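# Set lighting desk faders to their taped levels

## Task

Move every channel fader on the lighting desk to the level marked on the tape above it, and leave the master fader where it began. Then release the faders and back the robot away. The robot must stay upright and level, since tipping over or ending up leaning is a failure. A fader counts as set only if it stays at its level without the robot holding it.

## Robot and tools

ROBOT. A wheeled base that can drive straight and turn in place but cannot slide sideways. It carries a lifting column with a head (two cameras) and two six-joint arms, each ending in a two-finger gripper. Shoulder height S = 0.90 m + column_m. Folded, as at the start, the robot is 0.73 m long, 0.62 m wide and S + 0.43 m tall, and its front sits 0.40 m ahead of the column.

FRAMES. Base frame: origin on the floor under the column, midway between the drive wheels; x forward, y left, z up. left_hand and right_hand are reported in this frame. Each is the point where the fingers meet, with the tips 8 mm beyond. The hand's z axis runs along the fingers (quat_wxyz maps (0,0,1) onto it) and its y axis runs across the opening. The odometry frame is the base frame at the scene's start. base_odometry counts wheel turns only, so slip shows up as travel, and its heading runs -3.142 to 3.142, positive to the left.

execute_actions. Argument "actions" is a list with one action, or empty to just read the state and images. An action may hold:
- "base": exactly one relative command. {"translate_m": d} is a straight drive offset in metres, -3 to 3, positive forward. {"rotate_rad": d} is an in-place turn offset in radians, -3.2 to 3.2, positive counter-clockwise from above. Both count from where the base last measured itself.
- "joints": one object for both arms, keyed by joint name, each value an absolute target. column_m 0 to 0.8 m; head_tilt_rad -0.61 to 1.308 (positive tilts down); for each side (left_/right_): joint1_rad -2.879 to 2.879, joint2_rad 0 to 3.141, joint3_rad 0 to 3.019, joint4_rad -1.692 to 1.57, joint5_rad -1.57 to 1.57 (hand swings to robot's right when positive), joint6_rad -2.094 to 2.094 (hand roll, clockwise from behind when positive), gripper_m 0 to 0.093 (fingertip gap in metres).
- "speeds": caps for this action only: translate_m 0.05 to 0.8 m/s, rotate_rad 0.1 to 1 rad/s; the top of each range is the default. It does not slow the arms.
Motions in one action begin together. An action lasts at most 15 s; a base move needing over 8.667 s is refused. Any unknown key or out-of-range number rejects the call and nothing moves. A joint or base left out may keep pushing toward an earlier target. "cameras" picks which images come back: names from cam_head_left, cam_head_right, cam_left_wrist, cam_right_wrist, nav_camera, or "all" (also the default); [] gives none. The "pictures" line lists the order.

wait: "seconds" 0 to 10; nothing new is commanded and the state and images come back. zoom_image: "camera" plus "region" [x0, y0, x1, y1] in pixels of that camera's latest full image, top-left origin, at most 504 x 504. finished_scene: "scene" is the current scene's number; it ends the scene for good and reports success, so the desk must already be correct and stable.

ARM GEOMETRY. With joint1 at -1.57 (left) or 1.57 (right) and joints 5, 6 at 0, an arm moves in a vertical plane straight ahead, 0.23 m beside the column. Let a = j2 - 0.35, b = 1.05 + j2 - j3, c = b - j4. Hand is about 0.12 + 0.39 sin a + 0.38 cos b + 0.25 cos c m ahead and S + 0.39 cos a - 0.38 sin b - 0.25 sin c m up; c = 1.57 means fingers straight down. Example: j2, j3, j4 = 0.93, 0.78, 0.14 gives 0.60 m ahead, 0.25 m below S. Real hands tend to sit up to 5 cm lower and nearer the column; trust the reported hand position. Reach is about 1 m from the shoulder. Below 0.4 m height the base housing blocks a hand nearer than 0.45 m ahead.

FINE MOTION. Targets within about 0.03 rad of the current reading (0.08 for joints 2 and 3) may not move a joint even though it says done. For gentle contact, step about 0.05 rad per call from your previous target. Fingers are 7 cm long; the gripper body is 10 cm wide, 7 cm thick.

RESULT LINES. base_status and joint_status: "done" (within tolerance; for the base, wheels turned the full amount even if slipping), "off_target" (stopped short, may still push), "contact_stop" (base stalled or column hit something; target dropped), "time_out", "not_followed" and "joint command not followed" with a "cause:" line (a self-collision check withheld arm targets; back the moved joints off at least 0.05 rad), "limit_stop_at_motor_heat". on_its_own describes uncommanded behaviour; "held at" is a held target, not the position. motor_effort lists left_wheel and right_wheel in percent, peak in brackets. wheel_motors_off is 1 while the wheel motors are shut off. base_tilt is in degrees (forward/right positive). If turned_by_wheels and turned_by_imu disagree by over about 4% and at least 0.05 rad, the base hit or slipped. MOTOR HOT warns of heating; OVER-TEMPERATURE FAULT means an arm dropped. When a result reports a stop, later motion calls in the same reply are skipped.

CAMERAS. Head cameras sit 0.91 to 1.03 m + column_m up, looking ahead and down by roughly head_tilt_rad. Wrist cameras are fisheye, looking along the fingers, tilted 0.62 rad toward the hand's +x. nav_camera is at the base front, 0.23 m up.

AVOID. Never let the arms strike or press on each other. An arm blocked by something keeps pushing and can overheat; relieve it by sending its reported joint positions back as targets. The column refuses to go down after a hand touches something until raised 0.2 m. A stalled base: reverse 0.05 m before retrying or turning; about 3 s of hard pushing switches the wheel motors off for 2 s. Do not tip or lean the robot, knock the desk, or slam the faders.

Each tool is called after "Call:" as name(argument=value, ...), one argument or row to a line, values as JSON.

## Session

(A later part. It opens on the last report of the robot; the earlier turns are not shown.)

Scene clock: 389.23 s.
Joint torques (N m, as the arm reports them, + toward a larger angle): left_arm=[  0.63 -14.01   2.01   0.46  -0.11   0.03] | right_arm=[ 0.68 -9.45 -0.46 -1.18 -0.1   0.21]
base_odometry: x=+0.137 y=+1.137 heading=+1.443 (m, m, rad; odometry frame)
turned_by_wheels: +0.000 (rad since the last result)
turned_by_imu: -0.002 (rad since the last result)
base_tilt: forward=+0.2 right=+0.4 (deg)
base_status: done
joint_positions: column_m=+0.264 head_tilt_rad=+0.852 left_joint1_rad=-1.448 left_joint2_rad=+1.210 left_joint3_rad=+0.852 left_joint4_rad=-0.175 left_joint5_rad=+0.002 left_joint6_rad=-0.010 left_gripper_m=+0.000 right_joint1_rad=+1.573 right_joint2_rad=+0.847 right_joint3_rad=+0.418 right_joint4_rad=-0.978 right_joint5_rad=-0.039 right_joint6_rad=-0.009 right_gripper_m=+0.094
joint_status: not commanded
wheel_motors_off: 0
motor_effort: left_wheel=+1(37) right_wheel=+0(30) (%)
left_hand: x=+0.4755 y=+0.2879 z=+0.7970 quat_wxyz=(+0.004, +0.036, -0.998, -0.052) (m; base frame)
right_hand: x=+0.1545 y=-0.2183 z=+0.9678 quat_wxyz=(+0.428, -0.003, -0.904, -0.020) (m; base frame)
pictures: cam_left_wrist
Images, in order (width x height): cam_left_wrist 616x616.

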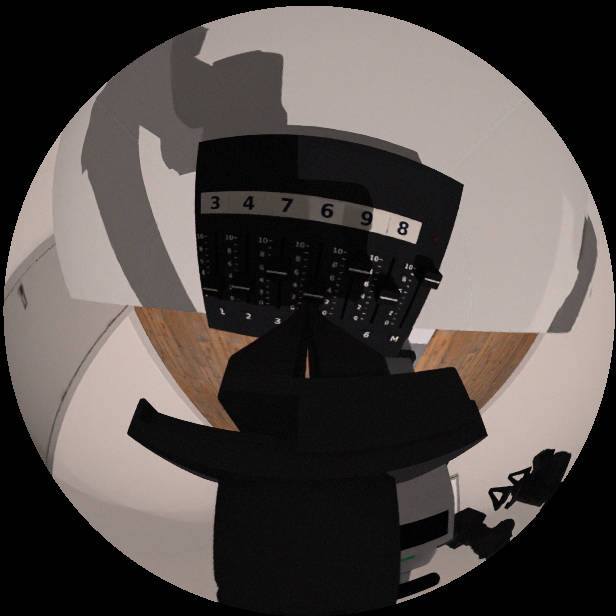

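Call:
zoom_image(
  camera="cam_left_wrist",
  region=[230, 220, 400, 340],
)

Region (230, 220, 400, 340) of cam_left_wrist's 616x616 image, scaled by 2.965, with more detail than that image has; it fills the top 356 rows of this view, and the rest is white.

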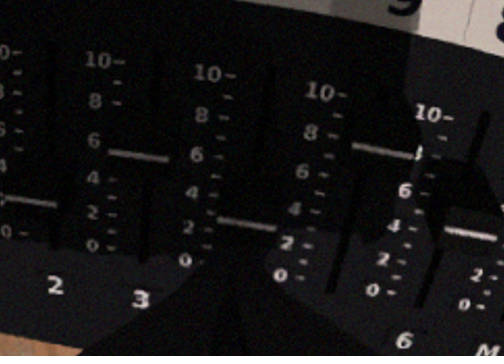

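The knob is moving. Allowing for the viewing angle it's at about 4 now, so I'll push a bit further.

Call:
execute_actions(
  actions=[
    {"base": {"translate_m": 0.006}, "speeds": {"translate_m": 0.05}},
  ],
  cameras=["cam_left_wrist"],
)

Scene clock: 411.17 s.
Joint torques (N m, as the arm reports them, + toward a larger angle): left_arm=[  0.54 -13.78   2.23   0.43  -0.12   0.03] | right_arm=[ 0.88 -9.83 -0.74 -1.13 -0.04  0.21]
base_odometry: x=+0.138 y=+1.143 heading=+1.443 (m, m, rad; odometry frame)
turned_by_wheels: +0.000 (rad since the last result)
turned_by_imu: -0.002 (rad since the last result)
base_tilt: forward=+0.1 right=+0.3 (deg)
base_status: done
joint_positions: column_m=+0.264 head_tilt_rad=+0.852 left_joint1_rad=-1.448 left_joint2_rad=+1.210 left_joint3_rad=+0.850 left_joint4_rad=-0.175 left_joint5_rad=+0.002 left_joint6_rad=-0.010 left_gripper_m=+0.000 right_joint1_rad=+1.573 right_joint2_rad=+0.847 right_joint3_rad=+0.419 right_joint4_rad=-0.978 right_joint5_rad=-0.039 right_joint6_rad=-0.009 right_gripper_m=+0.094
joint_status: not commanded
wheel_motors_off: 0
motor_effort: left_wheel=+0(36) right_wheel=+0(31) (%)
left_hand: x=+0.4741 y=+0.2879 z=+0.7968 quat_wxyz=(+0.005, +0.036, -0.998, -0.052) (m; base frame)
right_hand: x=+0.1554 y=-0.2183 z=+0.9676 quat_wxyz=(+0.427, -0.003, -0.904, -0.020) (m; base frame)
pictures: cam_left_wrist
Images, in order (width x height): cam_left_wrist 616x616.

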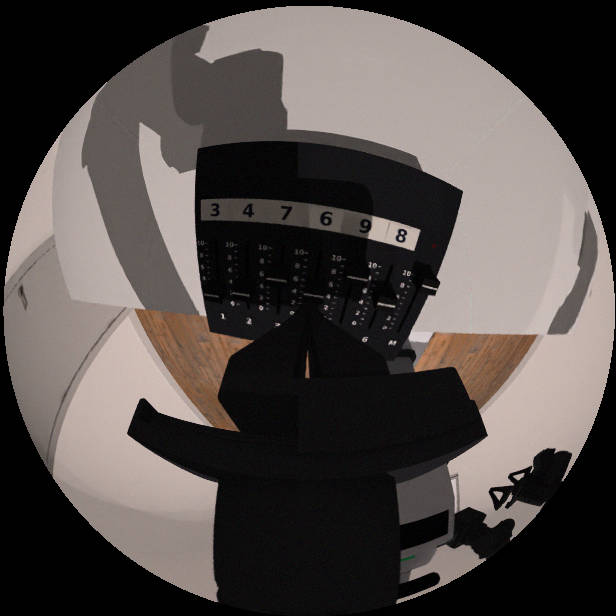

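Call:
zoom_image(
  camera="cam_left_wrist",
  region=[230, 230, 400, 340],
)

Region (230, 230, 400, 340) of cam_left_wrist's 616x616 image, scaled by 2.965, with more detail than that image has; it fills the top 326 rows of this view, and the rest is white.

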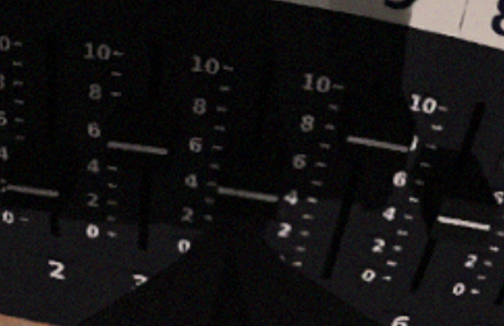

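Compared with ch3, which is at 7, ch4 is now at about 5.3. One more small push should do it.

Call:
execute_actions(
  actions=[
    {"base": {"translate_m": 0.0035}, "speeds": {"translate_m": 0.05}},
  ],
  cameras=["cam_left_wrist"],
)

Scene clock: 421.93 s.
Joint torques (N m, as the arm reports them, + toward a larger angle): left_arm=[  0.63 -13.94   2.26   0.49  -0.12   0.03] | right_arm=[  0.79 -10.23  -1.06  -1.38  -0.05   0.18]
base_odometry: x=+0.139 y=+1.146 heading=+1.442 (m, m, rad; odometry frame)
turned_by_wheels: +0.000 (rad since the last result)
turned_by_imu: -0.002 (rad since the last result)
base_tilt: forward=+0.1 right=+0.2 (deg)
base_status: done
joint_positions: column_m=+0.264 head_tilt_rad=+0.852 left_joint1_rad=-1.448 left_joint2_rad=+1.210 left_joint3_rad=+0.850 left_joint4_rad=-0.175 left_joint5_rad=+0.002 left_joint6_rad=-0.010 left_gripper_m=+0.000 right_joint1_rad=+1.573 right_joint2_rad=+0.847 right_joint3_rad=+0.418 right_joint4_rad=-0.978 right_joint5_rad=-0.039 right_joint6_rad=-0.009 right_gripper_m=+0.094
joint_status: not commanded
wheel_motors_off: 0
motor_effort: left_wheel=+0(36) right_wheel=+0(36) (%)
left_hand: x=+0.4742 y=+0.2879 z=+0.7967 quat_wxyz=(+0.005, +0.036, -0.998, -0.052) (m; base frame)
right_hand: x=+0.1546 y=-0.2183 z=+0.9678 quat_wxyz=(+0.428, -0.003, -0.904, -0.020) (m; base frame)
pictures: cam_left_wrist
Images, in order (width x height): cam_left_wrist 616x616.

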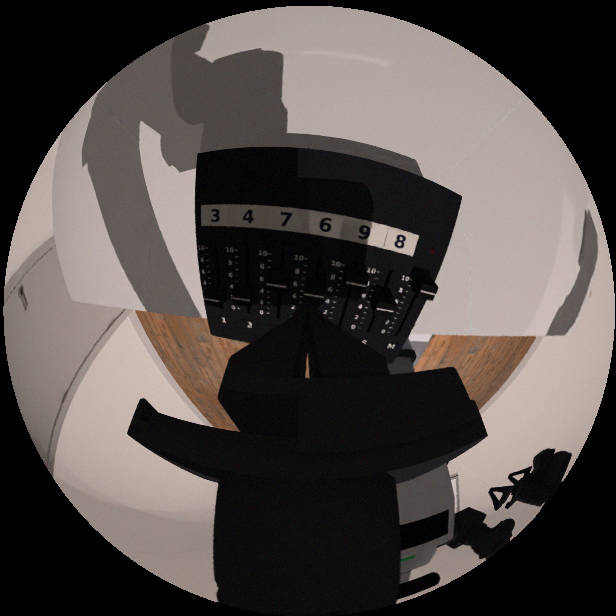

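Call:
zoom_image(
  camera="cam_left_wrist",
  region=[230, 230, 400, 340],
)

Region (230, 230, 400, 340) of cam_left_wrist's 616x616 image, scaled by 2.965, with more detail than that image has; it fills the top 326 rows of this view, and the rest is white.

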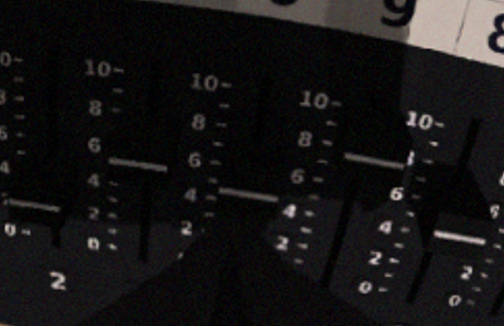

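ch4's line now sits about one unit below ch3's, which puts it at roughly 6. That's good. I'll back off, lift, and move over to ch6.

Call:
execute_actions(
  actions=[
    {"base": {"translate_m": -0.035}, "joints": {"column_m": 0.29}},
  ],
  cameras=[],
)

Call:
execute_actions(
  actions=[
    {"base": {"rotate_rad": -0.092}},
  ],
  cameras=["cam_left_wrist"],
)

Scene clock: 452.47 s.
Joint torques (N m, as the arm reports them, + toward a larger angle): left_arm=[  0.52 -14.09   1.91   0.44  -0.12   0.02] | right_arm=[ 0.87 -9.8  -0.79 -1.19 -0.06  0.22]
base_odometry: x=+0.134 y=+1.112 heading=+1.444 (m, m, rad; odometry frame)
turned_by_wheels: +0.001 (rad since the last result)
turned_by_imu: -0.001 (rad since the last result)
base_tilt: forward=+0.2 right=+0.3 (deg)
base_status: done
joint_positions: column_m=+0.290 head_tilt_rad=+0.853 left_joint1_rad=-1.448 left_joint2_rad=+1.210 left_joint3_rad=+0.855 left_joint4_rad=-0.175 left_joint5_rad=+0.002 left_joint6_rad=-0.010 left_gripper_m=+0.000 right_joint1_rad=+1.573 right_joint2_rad=+0.847 right_joint3_rad=+0.417 right_joint4_rad=-0.978 right_joint5_rad=-0.039 right_joint6_rad=-0.009 right_gripper_m=+0.094
joint_status: all done
wheel_motors_off: 0
motor_effort: left_wheel=+3(57) right_wheel=-2(44) (%)
left_hand: x=+0.4768 y=+0.2880 z=+0.8229 quat_wxyz=(+0.003, +0.036, -0.998, -0.052) (m; base frame)
right_hand: x=+0.1541 y=-0.2183 z=+0.9939 quat_wxyz=(+0.428, -0.003, -0.904, -0.020) (m; base frame)
pictures: none
No camera images: the call's "cameras" was empty. Leave "cameras" out to get every camera's image.

Scene clock: 453.40 s.
Joint torques (N m, as the arm reports them, + toward a larger angle): left_arm=[  0.72 -14.1    1.9    0.48  -0.12   0.02] | right_arm=[  0.77 -10.05  -0.43  -1.19  -0.05   0.2 ]
base_odometry: x=+0.134 y=+1.112 heading=+1.353 (m, m, rad; odometry frame)
turned_by_wheels: -0.091 (rad since the last result)
turned_by_imu: -0.092 (rad since the last result)
base_tilt: forward=+0.1 right=+0.2 (deg)
base_status: done
joint_positions: column_m=+0.290 head_tilt_rad=+0.853 left_joint1_rad=-1.449 left_joint2_rad=+1.210 left_joint3_rad=+0.855 left_joint4_rad=-0.175 left_joint5_rad=+0.002 left_joint6_rad=-0.010 left_gripper_m=+0.000 right_joint1_rad=+1.573 right_joint2_rad=+0.847 right_joint3_rad=+0.417 right_joint4_rad=-0.978 right_joint5_rad=-0.039 right_joint6_rad=-0.009 right_gripper_m=+0.094
joint_status: not commanded
wheel_motors_off: 0
motor_effort: left_wheel=+1(46) right_wheel=-1(38) (%)
left_hand: x=+0.4768 y=+0.2878 z=+0.8228 quat_wxyz=(+0.003, +0.036, -0.998, -0.052) (m; base frame)
right_hand: x=+0.1541 y=-0.2183 z=+0.9939 quat_wxyz=(+0.428, -0.003, -0.904, -0.020) (m; base frame)
pictures: cam_left_wrist
Images, in order (width x height): cam_left_wrist 616x616.

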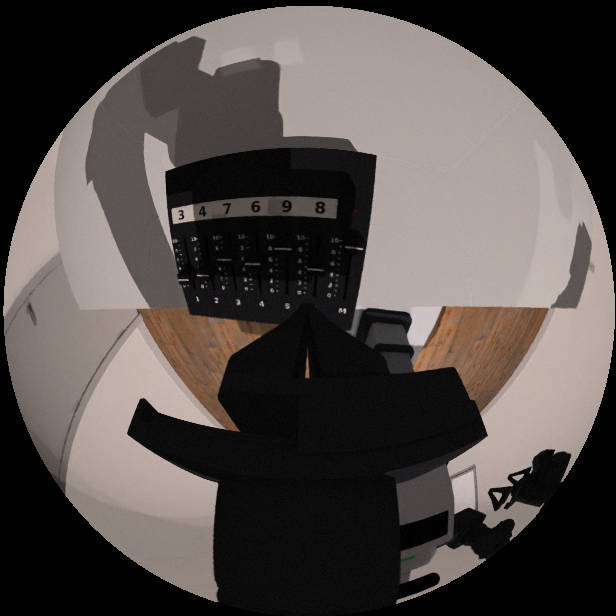

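Call:
zoom_image(
  camera="cam_left_wrist",
  region=[200, 220, 380, 330],
)

Region (200, 220, 380, 330) of cam_left_wrist's 616x616 image, scaled by 2.800, with more detail than that image has.

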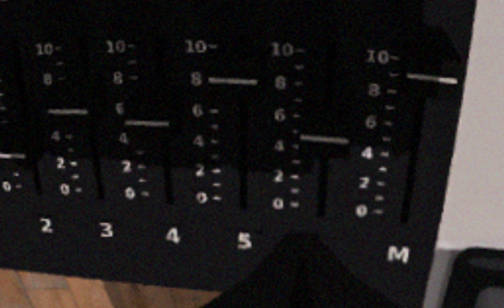

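The fingertip is lined up with ch6. I'll lower it and push gently.

Call:
execute_actions(
  actions=[
    {"joints": {"column_m": 0.264}},
  ],
  cameras=[],
)

Call:
execute_actions(
  actions=[
    {"base": {"translate_m": 0.012}, "speeds": {"translate_m": 0.05}},
  ],
  cameras=["cam_left_wrist"],
)

Scene clock: 471.47 s.
Joint torques (N m, as the arm reports them, + toward a larger angle): left_arm=[  0.59 -13.98   1.93   0.43  -0.12   0.03] | right_arm=[ 0.21 -9.75 -0.65 -1.17 -0.06  0.22]
base_odometry: x=+0.134 y=+1.112 heading=+1.353 (m, m, rad; odometry frame)
turned_by_wheels: +0.000 (rad since the last result)
turned_by_imu: -0.002 (rad since the last result)
base_tilt: forward=+0.2 right=+0.2 (deg)
base_status: not commanded
joint_positions: column_m=+0.264 head_tilt_rad=+0.853 left_joint1_rad=-1.449 left_joint2_rad=+1.210 left_joint3_rad=+0.855 left_joint4_rad=-0.175 left_joint5_rad=+0.002 left_joint6_rad=-0.010 left_gripper_m=+0.000 right_joint1_rad=+1.573 right_joint2_rad=+0.847 right_joint3_rad=+0.417 right_joint4_rad=-0.978 right_joint5_rad=-0.039 right_joint6_rad=-0.009 right_gripper_m=+0.094
joint_status: all done
wheel_motors_off: 0
motor_effort: left_wheel=+6(7) right_wheel=-2(2) (%)
left_hand: x=+0.4768 y=+0.2878 z=+0.7969 quat_wxyz=(+0.003, +0.036, -0.998, -0.052) (m; base frame)
right_hand: x=+0.1541 y=-0.2183 z=+0.9680 quat_wxyz=(+0.428, -0.003, -0.904, -0.020) (m; base frame)
pictures: none
No camera images: the call's "cameras" was empty. Leave "cameras" out to get every camera's image.

Scene clock: 472.37 s.
Joint torques (N m, as the arm reports them, + toward a larger angle): left_arm=[  0.48 -14.05   2.17   0.46  -0.12   0.03] | right_arm=[  0.03 -10.09  -0.93  -1.26  -0.01   0.19]
base_odometry: x=+0.137 y=+1.123 heading=+1.353 (m, m, rad; odometry frame)
turned_by_wheels: +0.000 (rad since the last result)
turned_by_imu: -0.001 (rad since the last result)
base_tilt: forward=+0.2 right=+0.3 (deg)
base_status: done
joint_positions: column_m=+0.264 head_tilt_rad=+0.853 left_joint1_rad=-1.449 left_joint2_rad=+1.210 left_joint3_rad=+0.851 left_joint4_rad=-0.175 left_joint5_rad=+0.002 left_joint6_rad=-0.010 left_gripper_m=+0.000 right_joint1_rad=+1.573 right_joint2_rad=+0.847 right_joint3_rad=+0.419 right_joint4_rad=-0.978 right_joint5_rad=-0.039 right_joint6_rad=-0.009 right_gripper_m=+0.094
joint_status: not commanded
wheel_motors_off: 0
motor_effort: left_wheel=+2(41) right_wheel=+1(41) (%)
left_hand: x=+0.4746 y=+0.2877 z=+0.7967 quat_wxyz=(+0.005, +0.036, -0.998, -0.052) (m; base frame)
right_hand: x=+0.1553 y=-0.2183 z=+0.9677 quat_wxyz=(+0.427, -0.003, -0.904, -0.020) (m; base frame)
pictures: cam_left_wrist
Images, in order (width x height): cam_left_wrist 616x616.

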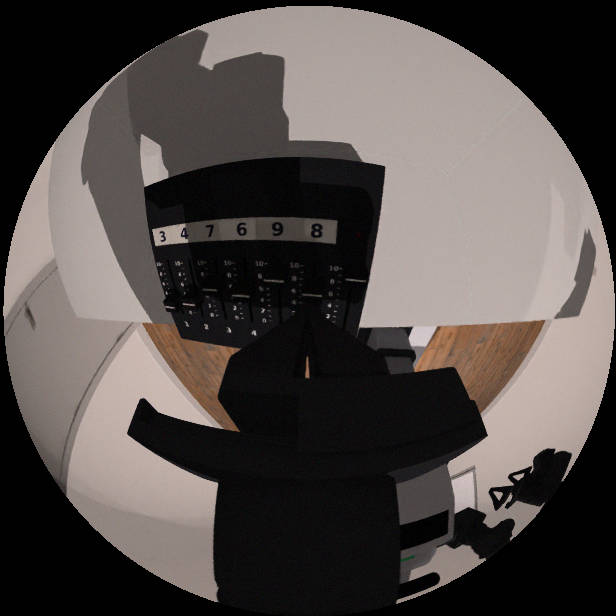

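Call:
zoom_image(
  camera="cam_left_wrist",
  region=[200, 245, 380, 345],
)

Region (200, 245, 380, 345) of cam_left_wrist's 616x616 image, scaled by 2.800, with more detail than that image has.

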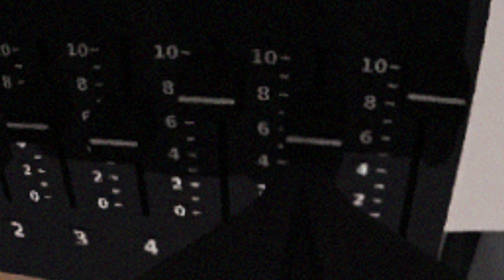

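Measured against ch5 at 9, ch6 is now around 7. It needs about one more unit.

Call:
execute_actions(
  actions=[
    {"base": {"translate_m": 0.0045}, "speeds": {"translate_m": 0.05}},
  ],
  cameras=["cam_left_wrist"],
)

Scene clock: 486.83 s.
Joint torques (N m, as the arm reports them, + toward a larger angle): left_arm=[  0.6  -14.18   2.17   0.46  -0.12   0.03] | right_arm=[ 0.01 -9.71 -0.63 -1.3  -0.03  0.22]
base_odometry: x=+0.138 y=+1.128 heading=+1.352 (m, m, rad; odometry frame)
turned_by_wheels: +0.000 (rad since the last result)
turned_by_imu: -0.002 (rad since the last result)
base_tilt: forward=+0.1 right=+0.3 (deg)
base_status: done
joint_positions: column_m=+0.264 head_tilt_rad=+0.853 left_joint1_rad=-1.449 left_joint2_rad=+1.210 left_joint3_rad=+0.851 left_joint4_rad=-0.175 left_joint5_rad=+0.002 left_joint6_rad=-0.010 left_gripper_m=+0.000 right_joint1_rad=+1.573 right_joint2_rad=+0.847 right_joint3_rad=+0.419 right_joint4_rad=-0.978 right_joint5_rad=-0.039 right_joint6_rad=-0.009 right_gripper_m=+0.094
joint_status: not commanded
wheel_motors_off: 0
motor_effort: left_wheel=+1(38) right_wheel=+1(41) (%)
left_hand: x=+0.4746 y=+0.2877 z=+0.7967 quat_wxyz=(+0.005, +0.036, -0.998, -0.052) (m; base frame)
right_hand: x=+0.1555 y=-0.2183 z=+0.9676 quat_wxyz=(+0.427, -0.003, -0.904, -0.020) (m; base frame)
pictures: cam_left_wrist
Images, in order (width x height): cam_left_wrist 616x616.

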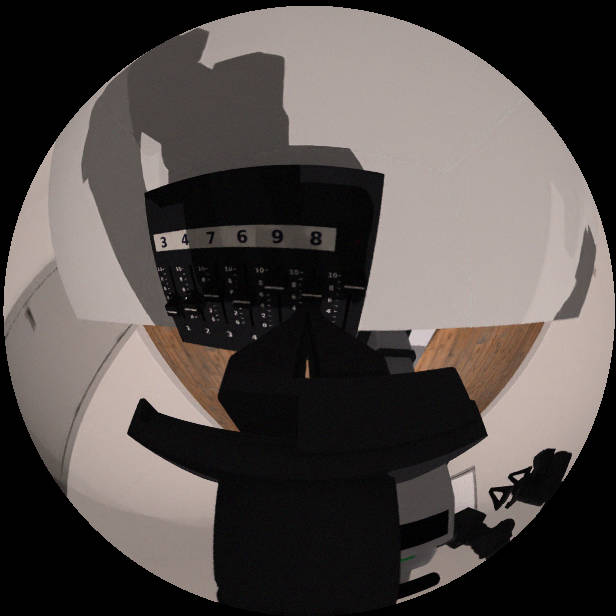

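Call:
zoom_image(
  camera="cam_left_wrist",
  region=[200, 245, 380, 345],
)

Region (200, 245, 380, 345) of cam_left_wrist's 616x616 image, scaled by 2.800, with more detail than that image has.

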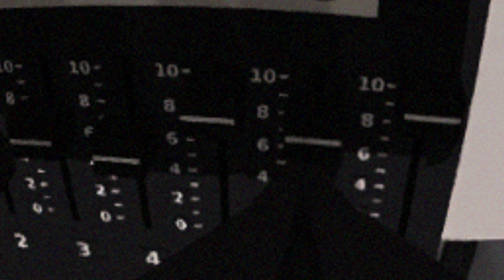

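ch6's line is now about one unit below ch5's, so it's at roughly 8. I'll back off and check everything again from directly overhead.

Call:
execute_actions(
  actions=[
    {"base": {"translate_m": -0.045}, "joints": {"column_m": 0.34}},
  ],
  cameras=["cam_left_wrist"],
)

Scene clock: 496.83 s.
Joint torques (N m, as the arm reports them, + toward a larger angle): left_arm=[  0.51 -13.78   1.96   0.46  -0.12   0.02] | right_arm=[ 0.65 -9.69 -0.52 -1.27 -0.04  0.18]
base_odometry: x=+0.128 y=+1.084 heading=+1.353 (m, m, rad; odometry frame)
turned_by_wheels: +0.001 (rad since the last result)
turned_by_imu: -0.001 (rad since the last result)
base_tilt: forward=+0.1 right=+0.4 (deg)
base_status: done
joint_positions: column_m=+0.340 head_tilt_rad=+0.853 left_joint1_rad=-1.449 left_joint2_rad=+1.210 left_joint3_rad=+0.854 left_joint4_rad=-0.175 left_joint5_rad=+0.002 left_joint6_rad=-0.010 left_gripper_m=+0.000 right_joint1_rad=+1.573 right_joint2_rad=+0.846 right_joint3_rad=+0.416 right_joint4_rad=-0.978 right_joint5_rad=-0.039 right_joint6_rad=-0.009 right_gripper_m=+0.094
joint_status: all done
wheel_motors_off: 0
motor_effort: left_wheel=+3(40) right_wheel=-3(53) (%)
left_hand: x=+0.4763 y=+0.2878 z=+0.8728 quat_wxyz=(+0.004, +0.036, -0.998, -0.052) (m; base frame)
right_hand: x=+0.1537 y=-0.2183 z=+1.0441 quat_wxyz=(+0.428, -0.003, -0.903, -0.020) (m; base frame)
pictures: cam_left_wrist
Images, in order (width x height): cam_left_wrist 616x616.

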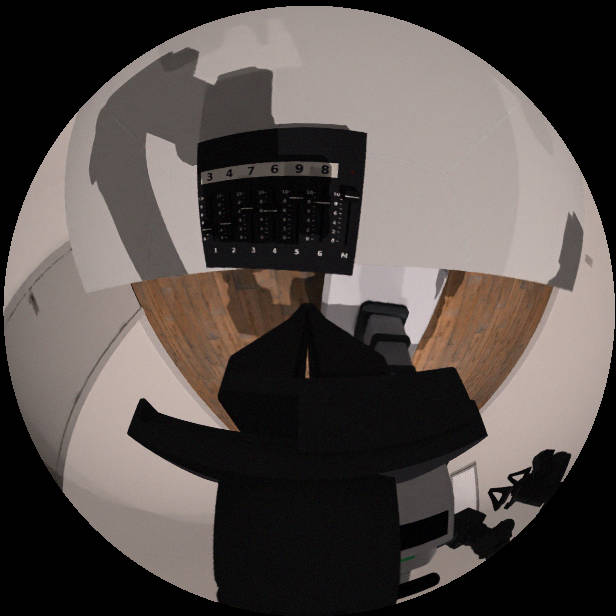

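Call:
zoom_image(
  camera="cam_left_wrist",
  region=[196, 160, 366, 265],
)

Region (196, 160, 366, 265) of cam_left_wrist's 616x616 image, scaled by 2.965, with more detail than that image has; it fills the top 311 rows of this view, and the rest is white.

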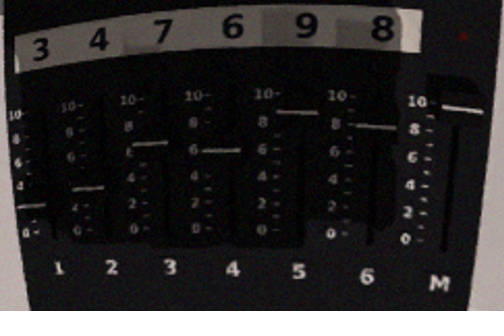

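Call:
zoom_image(
  camera="cam_left_wrist",
  region=[230, 185, 330, 255],
)

Call:
zoom_image(
  camera="cam_left_wrist",
  region=[280, 185, 370, 255],
)

Region (230, 185, 330, 255) of cam_left_wrist's 616x616 image, scaled by 5.040, with more detail than that image has; it fills the top 353 rows of this view, and the rest is white.

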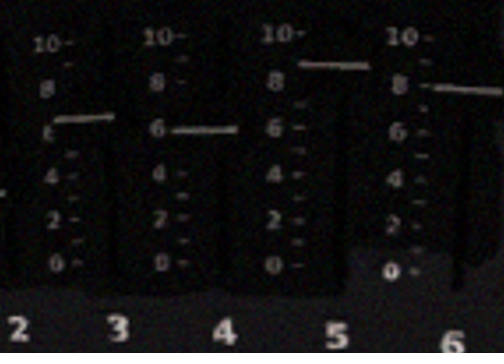

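Region (280, 185, 370, 255) of cam_left_wrist's 616x616 image, scaled by 5.600, with more detail than that image has.

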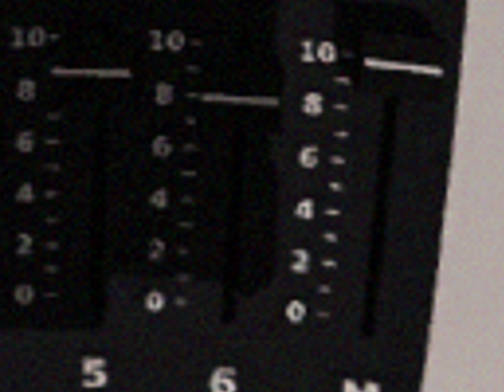

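This overhead view shows ch4 at about 6 and ch6 at about 8. I'll zoom in closer to confirm both readings.

Call:
zoom_image(
  camera="cam_left_wrist",
  region=[250, 186, 300, 246],
)

Region (250, 186, 300, 246) of cam_left_wrist's 616x616 image, scaled by 8.400, with more detail than that image has.

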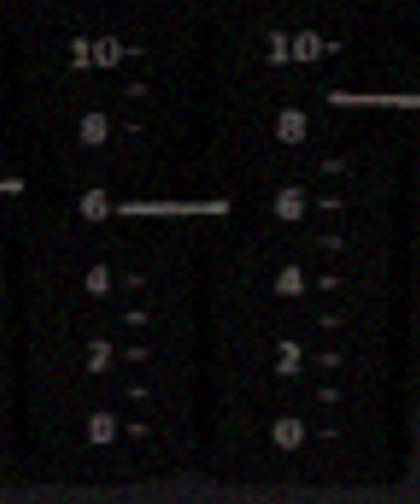

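ch4 might be a touch high, around 6.2–6.3. To be safe I'll pull it back slightly from the far side, then push it forward again while watching the camera. First I need to line up with ch4 from the far side.

Call:
execute_actions(
  actions=[
    {"base": {"rotate_rad": 0.08}, "joints": {"column_m": 0.30}},
  ],
  cameras=[],
)

Call:
execute_actions(
  actions=[
    {"base": {"translate_m": 0.10}},
  ],
  cameras=["cam_left_wrist"],
)

Scene clock: 610.27 s.
Joint torques (N m, as the arm reports them, + toward a larger angle): left_arm=[  0.61 -14.04   1.89   0.47  -0.11   0.02] | right_arm=[ 0.19 -9.71 -0.66 -1.19 -0.02  0.13]
base_odometry: x=+0.128 y=+1.084 heading=+1.432 (m, m, rad; odometry frame)
turned_by_wheels: +0.079 (rad since the last result)
turned_by_imu: +0.079 (rad since the last result)
base_tilt: forward=+0.0 right=+0.4 (deg)
base_status: done
joint_positions: column_m=+0.300 head_tilt_rad=+0.853 left_joint1_rad=-1.449 left_joint2_rad=+1.210 left_joint3_rad=+0.855 left_joint4_rad=-0.175 left_joint5_rad=+0.002 left_joint6_rad=-0.010 left_gripper_m=+0.000 right_joint1_rad=+1.573 right_joint2_rad=+0.846 right_joint3_rad=+0.416 right_joint4_rad=-0.978 right_joint5_rad=-0.039 right_joint6_rad=-0.009 right_gripper_m=+0.094
joint_status: all done
wheel_motors_off: 0
motor_effort: left_wheel=-4(29) right_wheel=+1(30) (%)
left_hand: x=+0.4768 y=+0.2878 z=+0.8329 quat_wxyz=(+0.003, +0.036, -0.998, -0.052) (m; base frame)
right_hand: x=+0.1537 y=-0.2183 z=+1.0042 quat_wxyz=(+0.428, -0.003, -0.903, -0.020) (m; base frame)
pictures: none
No camera images: the call's "cameras" was empty. Leave "cameras" out to get every camera's image.

Scene clock: 611.87 s.
Joint torques (N m, as the arm reports them, + toward a larger angle): left_arm=[  0.55 -14.17   1.74   0.48  -0.12   0.03] | right_arm=[ 0.06 -9.82 -0.89 -1.33 -0.05  0.24]
base_odometry: x=+0.142 y=+1.183 heading=+1.431 (m, m, rad; odometry frame)
turned_by_wheels: -0.001 (rad since the last result)
turned_by_imu: -0.002 (rad since the last result)
base_tilt: forward=+0.2 right=+0.3 (deg)
base_status: done
joint_positions: column_m=+0.300 head_tilt_rad=+0.853 left_joint1_rad=-1.449 left_joint2_rad=+1.210 left_joint3_rad=+0.857 left_joint4_rad=-0.175 left_joint5_rad=+0.002 left_joint6_rad=-0.010 left_gripper_m=+0.000 right_joint1_rad=+1.573 right_joint2_rad=+0.846 right_joint3_rad=+0.418 right_joint4_rad=-0.978 right_joint5_rad=-0.039 right_joint6_rad=-0.009 right_gripper_m=+0.094
joint_status: not commanded
wheel_motors_off: 0
motor_effort: left_wheel=-1(49) right_wheel=+2(54) (%)
left_hand: x=+0.4786 y=+0.2879 z=+0.8332 quat_wxyz=(+0.002, +0.036, -0.998, -0.052) (m; base frame)
right_hand: x=+0.1550 y=-0.2183 z=+1.0038 quat_wxyz=(+0.427, -0.003, -0.904, -0.020) (m; base frame)
pictures: cam_left_wrist
Images, in order (width x height): cam_left_wrist 616x616.

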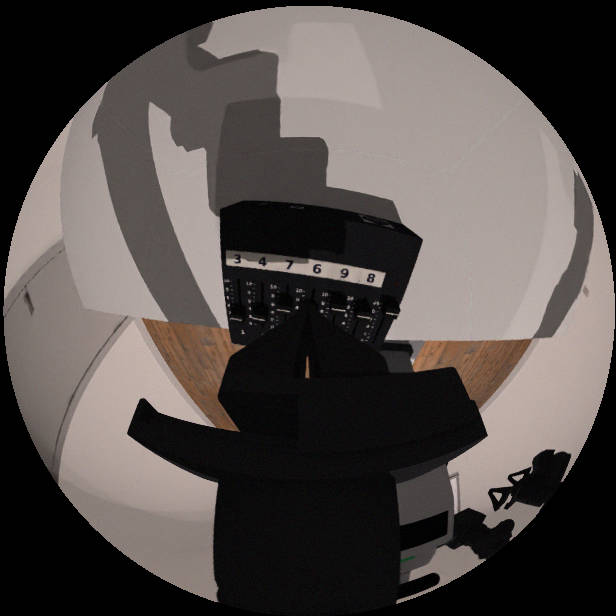

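Call:
zoom_image(
  camera="cam_left_wrist",
  region=[220, 250, 400, 350],
)

Region (220, 250, 400, 350) of cam_left_wrist's 616x616 image, scaled by 2.800, with more detail than that image has.

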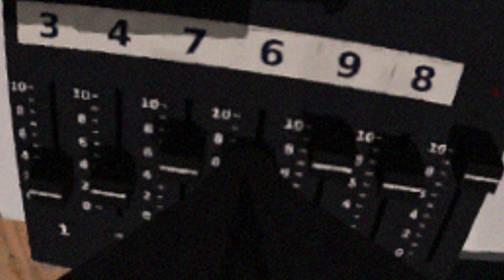

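The fingertip is over ch4, just past the knob on the far side. Lowering carefully.

Call:
execute_actions(
  actions=[
    {"joints": {"column_m": 0.275}},
  ],
  cameras=["cam_left_wrist"],
)

Scene clock: 621.37 s.
Joint torques (N m, as the arm reports them, + toward a larger angle): left_arm=[  0.58 -14.     1.72   0.49  -0.12   0.03] | right_arm=[ -0.17 -10.06  -0.62  -1.18  -0.03   0.25]
base_odometry: x=+0.142 y=+1.183 heading=+1.431 (m, m, rad; odometry frame)
turned_by_wheels: +0.000 (rad since the last result)
turned_by_imu: -0.002 (rad since the last result)
base_tilt: forward=+0.1 right=+0.3 (deg)
base_status: not commanded
joint_positions: column_m=+0.275 head_tilt_rad=+0.853 left_joint1_rad=-1.449 left_joint2_rad=+1.210 left_joint3_rad=+0.857 left_joint4_rad=-0.175 left_joint5_rad=+0.002 left_joint6_rad=-0.010 left_gripper_m=+0.000 right_joint1_rad=+1.573 right_joint2_rad=+0.846 right_joint3_rad=+0.418 right_joint4_rad=-0.978 right_joint5_rad=-0.039 right_joint6_rad=-0.009 right_gripper_m=+0.094
joint_status: all done
wheel_motors_off: 0
motor_effort: left_wheel=-4(1) right_wheel=+2(2) (%)
left_hand: x=+0.4786 y=+0.2879 z=+0.8082 quat_wxyz=(+0.002, +0.036, -0.998, -0.052) (m; base frame)
right_hand: x=+0.1550 y=-0.2183 z=+0.9788 quat_wxyz=(+0.427, -0.003, -0.904, -0.020) (m; base frame)
pictures: cam_left_wrist
Images, in order (width x height): cam_left_wrist 616x616.

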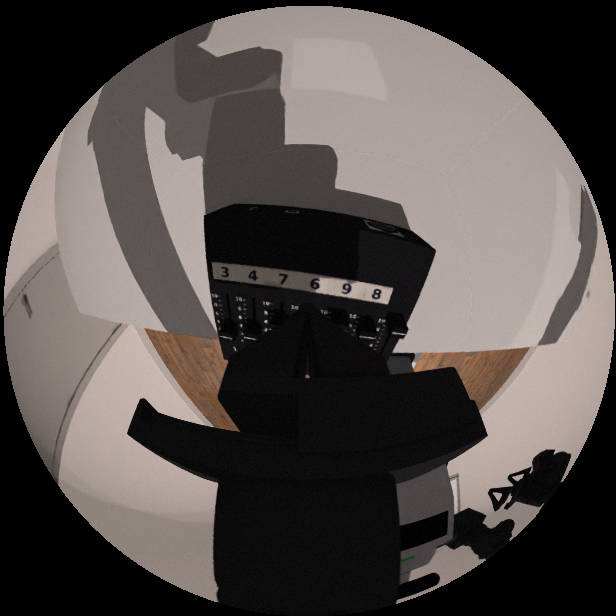

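Call:
zoom_image(
  camera="cam_left_wrist",
  region=[210, 260, 410, 360],
)

Region (210, 260, 410, 360) of cam_left_wrist's 616x616 image, scaled by 2.520, with more detail than that image has.

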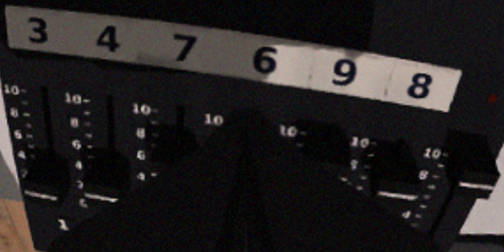

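Call:
execute_actions(
  actions=[
    {"joints": {"column_m": 0.264}},
  ],
  cameras=[],
)

Call:
execute_actions(
  actions=[
    {"base": {"translate_m": -0.008}, "speeds": {"translate_m": 0.05}},
  ],
  cameras=["cam_left_wrist"],
)

Scene clock: 631.80 s.
Joint torques (N m, as the arm reports them, + toward a larger angle): left_arm=[  0.52 -13.93   1.68   0.46  -0.12   0.02] | right_arm=[ 0.48 -9.72 -0.86 -1.21 -0.08  0.16]
base_odometry: x=+0.142 y=+1.183 heading=+1.431 (m, m, rad; odometry frame)
turned_by_wheels: +0.000 (rad since the last result)
turned_by_imu: -0.002 (rad since the last result)
base_tilt: forward=+0.1 right=+0.3 (deg)
base_status: not commanded
joint_positions: column_m=+0.264 head_tilt_rad=+0.853 left_joint1_rad=-1.449 left_joint2_rad=+1.210 left_joint3_rad=+0.857 left_joint4_rad=-0.175 left_joint5_rad=+0.002 left_joint6_rad=-0.010 left_gripper_m=+0.000 right_joint1_rad=+1.573 right_joint2_rad=+0.846 right_joint3_rad=+0.418 right_joint4_rad=-0.978 right_joint5_rad=-0.039 right_joint6_rad=-0.009 right_gripper_m=+0.094
joint_status: all done
wheel_motors_off: 0
motor_effort: left_wheel=-3(4) right_wheel=+2(2) (%)
left_hand: x=+0.4786 y=+0.2879 z=+0.7972 quat_wxyz=(+0.002, +0.036, -0.998, -0.052) (m; base frame)
right_hand: x=+0.1550 y=-0.2183 z=+0.9678 quat_wxyz=(+0.427, -0.003, -0.904, -0.020) (m; base frame)
pictures: none
No camera images: the call's "cameras" was empty. Leave "cameras" out to get every camera's image.

Scene clock: 632.63 s.
Joint torques (N m, as the arm reports them, + toward a larger angle): left_arm=[  0.48 -14.06   1.78   0.44  -0.12   0.03] | right_arm=[ 0.33 -9.28 -0.57 -1.22 -0.06  0.22]
base_odometry: x=+0.141 y=+1.175 heading=+1.431 (m, m, rad; odometry frame)
turned_by_wheels: +0.000 (rad since the last result)
turned_by_imu: +0.000 (rad since the last result)
base_tilt: forward=+0.2 right=+0.3 (deg)
base_status: done
joint_positions: column_m=+0.264 head_tilt_rad=+0.853 left_joint1_rad=-1.449 left_joint2_rad=+1.210 left_joint3_rad=+0.857 left_joint4_rad=-0.175 left_joint5_rad=+0.002 left_joint6_rad=-0.010 left_gripper_m=+0.000 right_joint1_rad=+1.573 right_joint2_rad=+0.846 right_joint3_rad=+0.418 right_joint4_rad=-0.978 right_joint5_rad=-0.039 right_joint6_rad=-0.009 right_gripper_m=+0.094
joint_status: not commanded
wheel_motors_off: 0
motor_effort: left_wheel=+0(39) right_wheel=-1(28) (%)
left_hand: x=+0.4781 y=+0.2879 z=+0.7972 quat_wxyz=(+0.002, +0.036, -0.998, -0.052) (m; base frame)
right_hand: x=+0.1550 y=-0.2183 z=+0.9678 quat_wxyz=(+0.427, -0.003, -0.904, -0.020) (m; base frame)
pictures: cam_left_wrist
Images, in order (width x height): cam_left_wrist 616x616.

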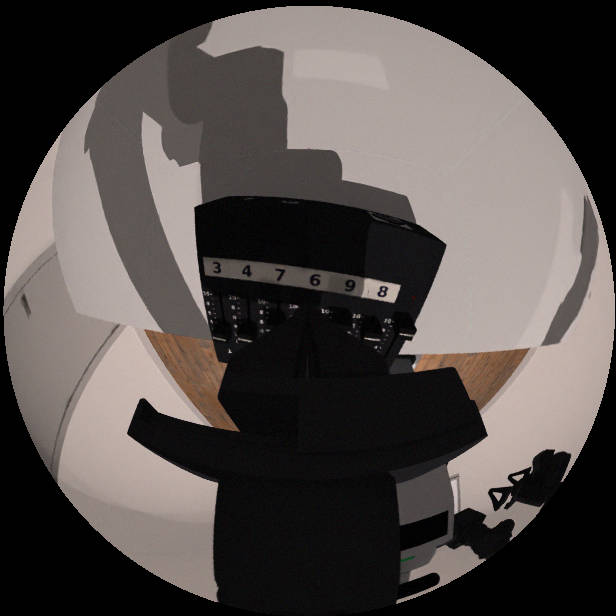

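No contact yet, so I'll keep backing up in small steps.

Call:
execute_actions(
  actions=[
    {"base": {"translate_m": -0.006}, "speeds": {"translate_m": 0.05}},
  ],
  cameras=["cam_left_wrist"],
)

Scene clock: 636.77 s.
Joint torques (N m, as the arm reports them, + toward a larger angle): left_arm=[  0.51 -14.07   1.83   0.45  -0.12   0.02] | right_arm=[ 0.74 -9.53 -0.6  -1.15 -0.05  0.22]
base_odometry: x=+0.140 y=+1.169 heading=+1.432 (m, m, rad; odometry frame)
turned_by_wheels: +0.000 (rad since the last result)
turned_by_imu: -0.001 (rad since the last result)
base_tilt: forward=+0.2 right=+0.4 (deg)
base_status: done
joint_positions: column_m=+0.264 head_tilt_rad=+0.853 left_joint1_rad=-1.449 left_joint2_rad=+1.210 left_joint3_rad=+0.855 left_joint4_rad=-0.175 left_joint5_rad=+0.002 left_joint6_rad=-0.010 left_gripper_m=+0.000 right_joint1_rad=+1.573 right_joint2_rad=+0.846 right_joint3_rad=+0.416 right_joint4_rad=-0.978 right_joint5_rad=-0.039 right_joint6_rad=-0.009 right_gripper_m=+0.094
joint_status: not commanded
wheel_motors_off: 0
motor_effort: left_wheel=-1(37) right_wheel=-1(37) (%)
left_hand: x=+0.4772 y=+0.2878 z=+0.7971 quat_wxyz=(+0.003, +0.036, -0.998, -0.052) (m; base frame)
right_hand: x=+0.1540 y=-0.2183 z=+0.9681 quat_wxyz=(+0.428, -0.003, -0.904, -0.020) (m; base frame)
pictures: cam_left_wrist
Images, in order (width x height): cam_left_wrist 616x616.

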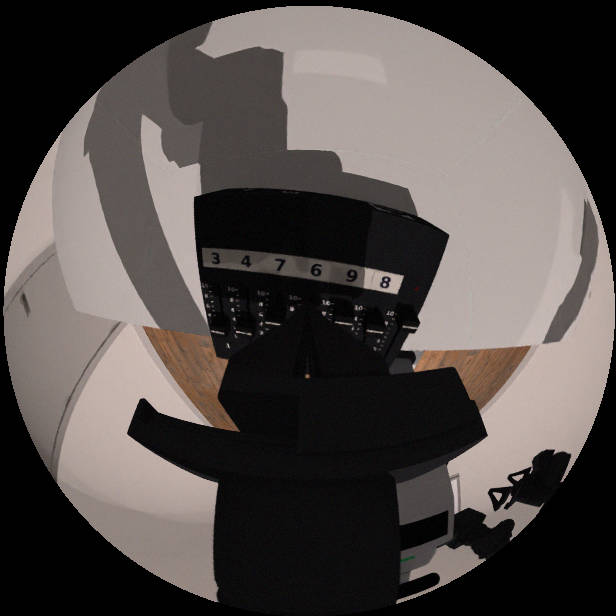

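Call:
zoom_image(
  camera="cam_left_wrist",
  region=[200, 270, 420, 360],
)

Region (200, 270, 420, 360) of cam_left_wrist's 616x616 image, scaled by 2.291, with more detail than that image has; it fills the top 206 rows of this view, and the rest is white.

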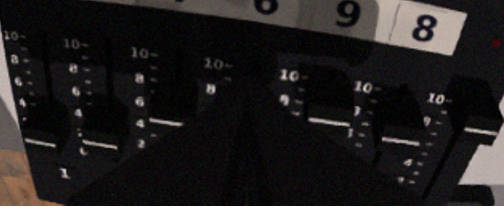

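Call:
execute_actions(
  actions=[
    {"base": {"translate_m": -0.005}, "speeds": {"translate_m": 0.05}},
  ],
  cameras=["cam_left_wrist"],
)

Scene clock: 648.70 s.
Joint torques (N m, as the arm reports them, + toward a larger angle): left_arm=[  0.61 -13.99   1.88   0.44  -0.12   0.03] | right_arm=[ 0.98 -9.06 -0.64 -1.38 -0.02  0.19]
base_odometry: x=+0.139 y=+1.164 heading=+1.432 (m, m, rad; odometry frame)
turned_by_wheels: +0.000 (rad since the last result)
turned_by_imu: -0.001 (rad since the last result)
base_tilt: forward=+0.2 right=+0.4 (deg)
base_status: done
joint_positions: column_m=+0.264 head_tilt_rad=+0.853 left_joint1_rad=-1.449 left_joint2_rad=+1.210 left_joint3_rad=+0.856 left_joint4_rad=-0.175 left_joint5_rad=+0.002 left_joint6_rad=-0.010 left_gripper_m=+0.000 right_joint1_rad=+1.573 right_joint2_rad=+0.845 right_joint3_rad=+0.415 right_joint4_rad=-0.978 right_joint5_rad=-0.039 right_joint6_rad=-0.009 right_gripper_m=+0.094
joint_status: not commanded
wheel_motors_off: 0
motor_effort: left_wheel=+0(43) right_wheel=+0(37) (%)
left_hand: x=+0.4779 y=+0.2878 z=+0.7972 quat_wxyz=(+0.002, +0.036, -0.998, -0.052) (m; base frame)
right_hand: x=+0.1537 y=-0.2183 z=+0.9682 quat_wxyz=(+0.428, -0.003, -0.904, -0.020) (m; base frame)
pictures: cam_left_wrist
Images, in order (width x height): cam_left_wrist 616x616.

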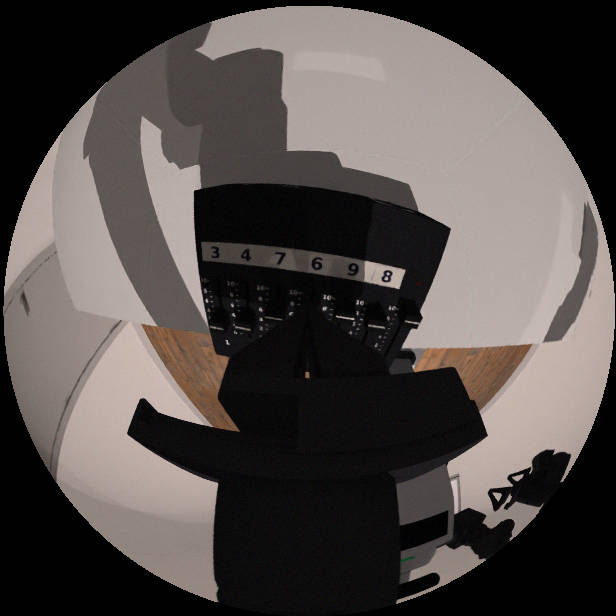

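The hand position shifted slightly forward, which suggests the fingertip has reached the knob. I'll pull a little more so the knob ends up below 6.

Call:
execute_actions(
  actions=[
    {"base": {"translate_m": -0.005}, "speeds": {"translate_m": 0.05}},
  ],
  cameras=["cam_left_wrist"],
)

Scene clock: 660.10 s.
Joint torques (N m, as the arm reports them, + toward a larger angle): left_arm=[  0.54 -14.09   1.63   0.45  -0.12   0.02] | right_arm=[ 0.26 -9.05 -0.46 -1.23 -0.04  0.22]
base_odometry: x=+0.139 y=+1.159 heading=+1.432 (m, m, rad; odometry frame)
turned_by_wheels: +0.000 (rad since the last result)
turned_by_imu: -0.001 (rad since the last result)
base_tilt: forward=+0.2 right=+0.2 (deg)
base_status: done
joint_positions: column_m=+0.264 head_tilt_rad=+0.853 left_joint1_rad=-1.449 left_joint2_rad=+1.209 left_joint3_rad=+0.858 left_joint4_rad=-0.173 left_joint5_rad=+0.002 left_joint6_rad=-0.010 left_gripper_m=+0.000 right_joint1_rad=+1.573 right_joint2_rad=+0.845 right_joint3_rad=+0.415 right_joint4_rad=-0.978 right_joint5_rad=-0.039 right_joint6_rad=-0.009 right_gripper_m=+0.094
joint_status: not commanded
wheel_motors_off: 0
motor_effort: left_wheel=+0(42) right_wheel=+0(36) (%)
left_hand: x=+0.4802 y=+0.2879 z=+0.7977 quat_wxyz=(+0.000, +0.035, -0.998, -0.052) (m; base frame)
right_hand: x=+0.1538 y=-0.2183 z=+0.9683 quat_wxyz=(+0.428, -0.003, -0.904, -0.020) (m; base frame)
pictures: cam_left_wrist
Images, in order (width x height): cam_left_wrist 616x616.

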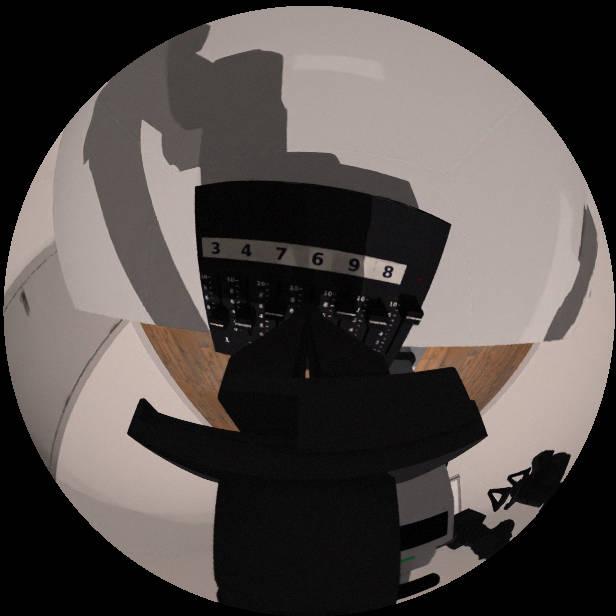

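The knob has been pulled back. I'll lift, return to the near side, and push it again while watching the camera.

Call:
execute_actions(
  actions=[
    {"joints": {"column_m": 0.29}},
  ],
  cameras=[],
)

Call:
execute_actions(
  actions=[
    {"base": {"translate_m": -0.042}},
  ],
  cameras=["cam_left_wrist"],
)

Scene clock: 670.40 s.
Joint torques (N m, as the arm reports them, + toward a larger angle): left_arm=[  0.63 -13.92   1.63   0.41  -0.12   0.02] | right_arm=[  1.22 -10.47  -0.5   -1.39  -0.02   0.19]
base_odometry: x=+0.139 y=+1.159 heading=+1.432 (m, m, rad; odometry frame)
turned_by_wheels: +0.000 (rad since the last result)
turned_by_imu: -0.002 (rad since the last result)
base_tilt: forward=+0.2 right=+0.2 (deg)
base_status: not commanded
joint_positions: column_m=+0.290 head_tilt_rad=+0.853 left_joint1_rad=-1.449 left_joint2_rad=+1.209 left_joint3_rad=+0.858 left_joint4_rad=-0.173 left_joint5_rad=+0.002 left_joint6_rad=-0.010 left_gripper_m=+0.000 right_joint1_rad=+1.573 right_joint2_rad=+0.845 right_joint3_rad=+0.415 right_joint4_rad=-0.978 right_joint5_rad=-0.039 right_joint6_rad=-0.009 right_gripper_m=+0.094
joint_status: all done
wheel_motors_off: 0
motor_effort: left_wheel=-1(1) right_wheel=+0(1) (%)
left_hand: x=+0.4802 y=+0.2879 z=+0.8236 quat_wxyz=(+0.000, +0.035, -0.998, -0.052) (m; base frame)
right_hand: x=+0.1538 y=-0.2183 z=+0.9941 quat_wxyz=(+0.428, -0.003, -0.904, -0.020) (m; base frame)
pictures: none
No camera images: the call's "cameras" was empty. Leave "cameras" out to get every camera's image.

Scene clock: 671.57 s.
Joint torques (N m, as the arm reports them, + toward a larger angle): left_arm=[  0.67 -14.     1.82   0.37  -0.12   0.02] | right_arm=[ 0.69 -9.59 -0.57 -1.2  -0.02  0.18]
base_odometry: x=+0.133 y=+1.118 heading=+1.432 (m, m, rad; odometry frame)
turned_by_wheels: +0.000 (rad since the last result)
turned_by_imu: +0.000 (rad since the last result)
base_tilt: forward=+0.2 right=+0.2 (deg)
base_status: done
joint_positions: column_m=+0.290 head_tilt_rad=+0.853 left_joint1_rad=-1.449 left_joint2_rad=+1.209 left_joint3_rad=+0.856 left_joint4_rad=-0.173 left_joint5_rad=+0.002 left_joint6_rad=-0.010 left_gripper_m=+0.000 right_joint1_rad=+1.573 right_joint2_rad=+0.845 right_joint3_rad=+0.415 right_joint4_rad=-0.978 right_joint5_rad=-0.039 right_joint6_rad=-0.009 right_gripper_m=+0.094
joint_status: not commanded
wheel_motors_off: 0
motor_effort: left_wheel=-1(34) right_wheel=-1(36) (%)
left_hand: x=+0.4784 y=+0.2879 z=+0.8233 quat_wxyz=(+0.001, +0.036, -0.998, -0.052) (m; base frame)
right_hand: x=+0.1534 y=-0.2183 z=+0.9943 quat_wxyz=(+0.428, -0.003, -0.903, -0.020) (m; base frame)
pictures: cam_left_wrist
Images, in order (width x height): cam_left_wrist 616x616.

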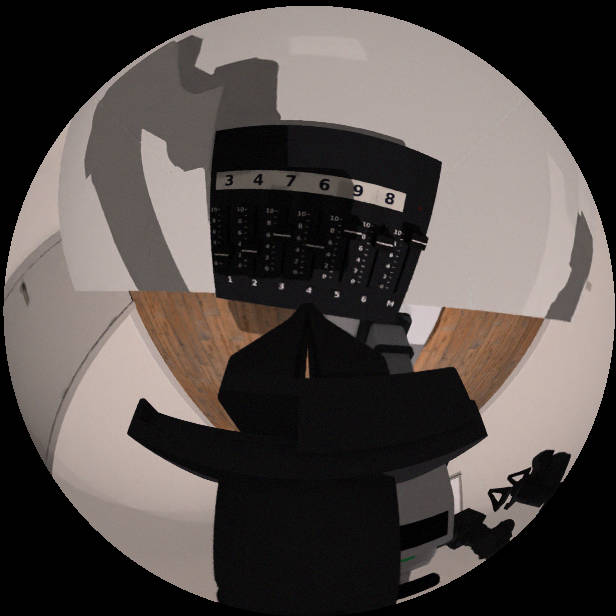

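Call:
zoom_image(
  camera="cam_left_wrist",
  region=[240, 200, 400, 310],
)

Region (240, 200, 400, 310) of cam_left_wrist's 616x616 image, scaled by 3.150, with more detail than that image has; it fills the top 346 rows of this view, and the rest is white.

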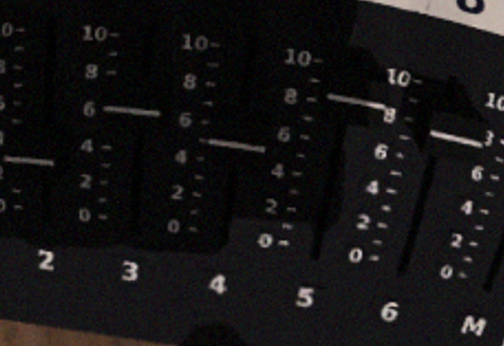

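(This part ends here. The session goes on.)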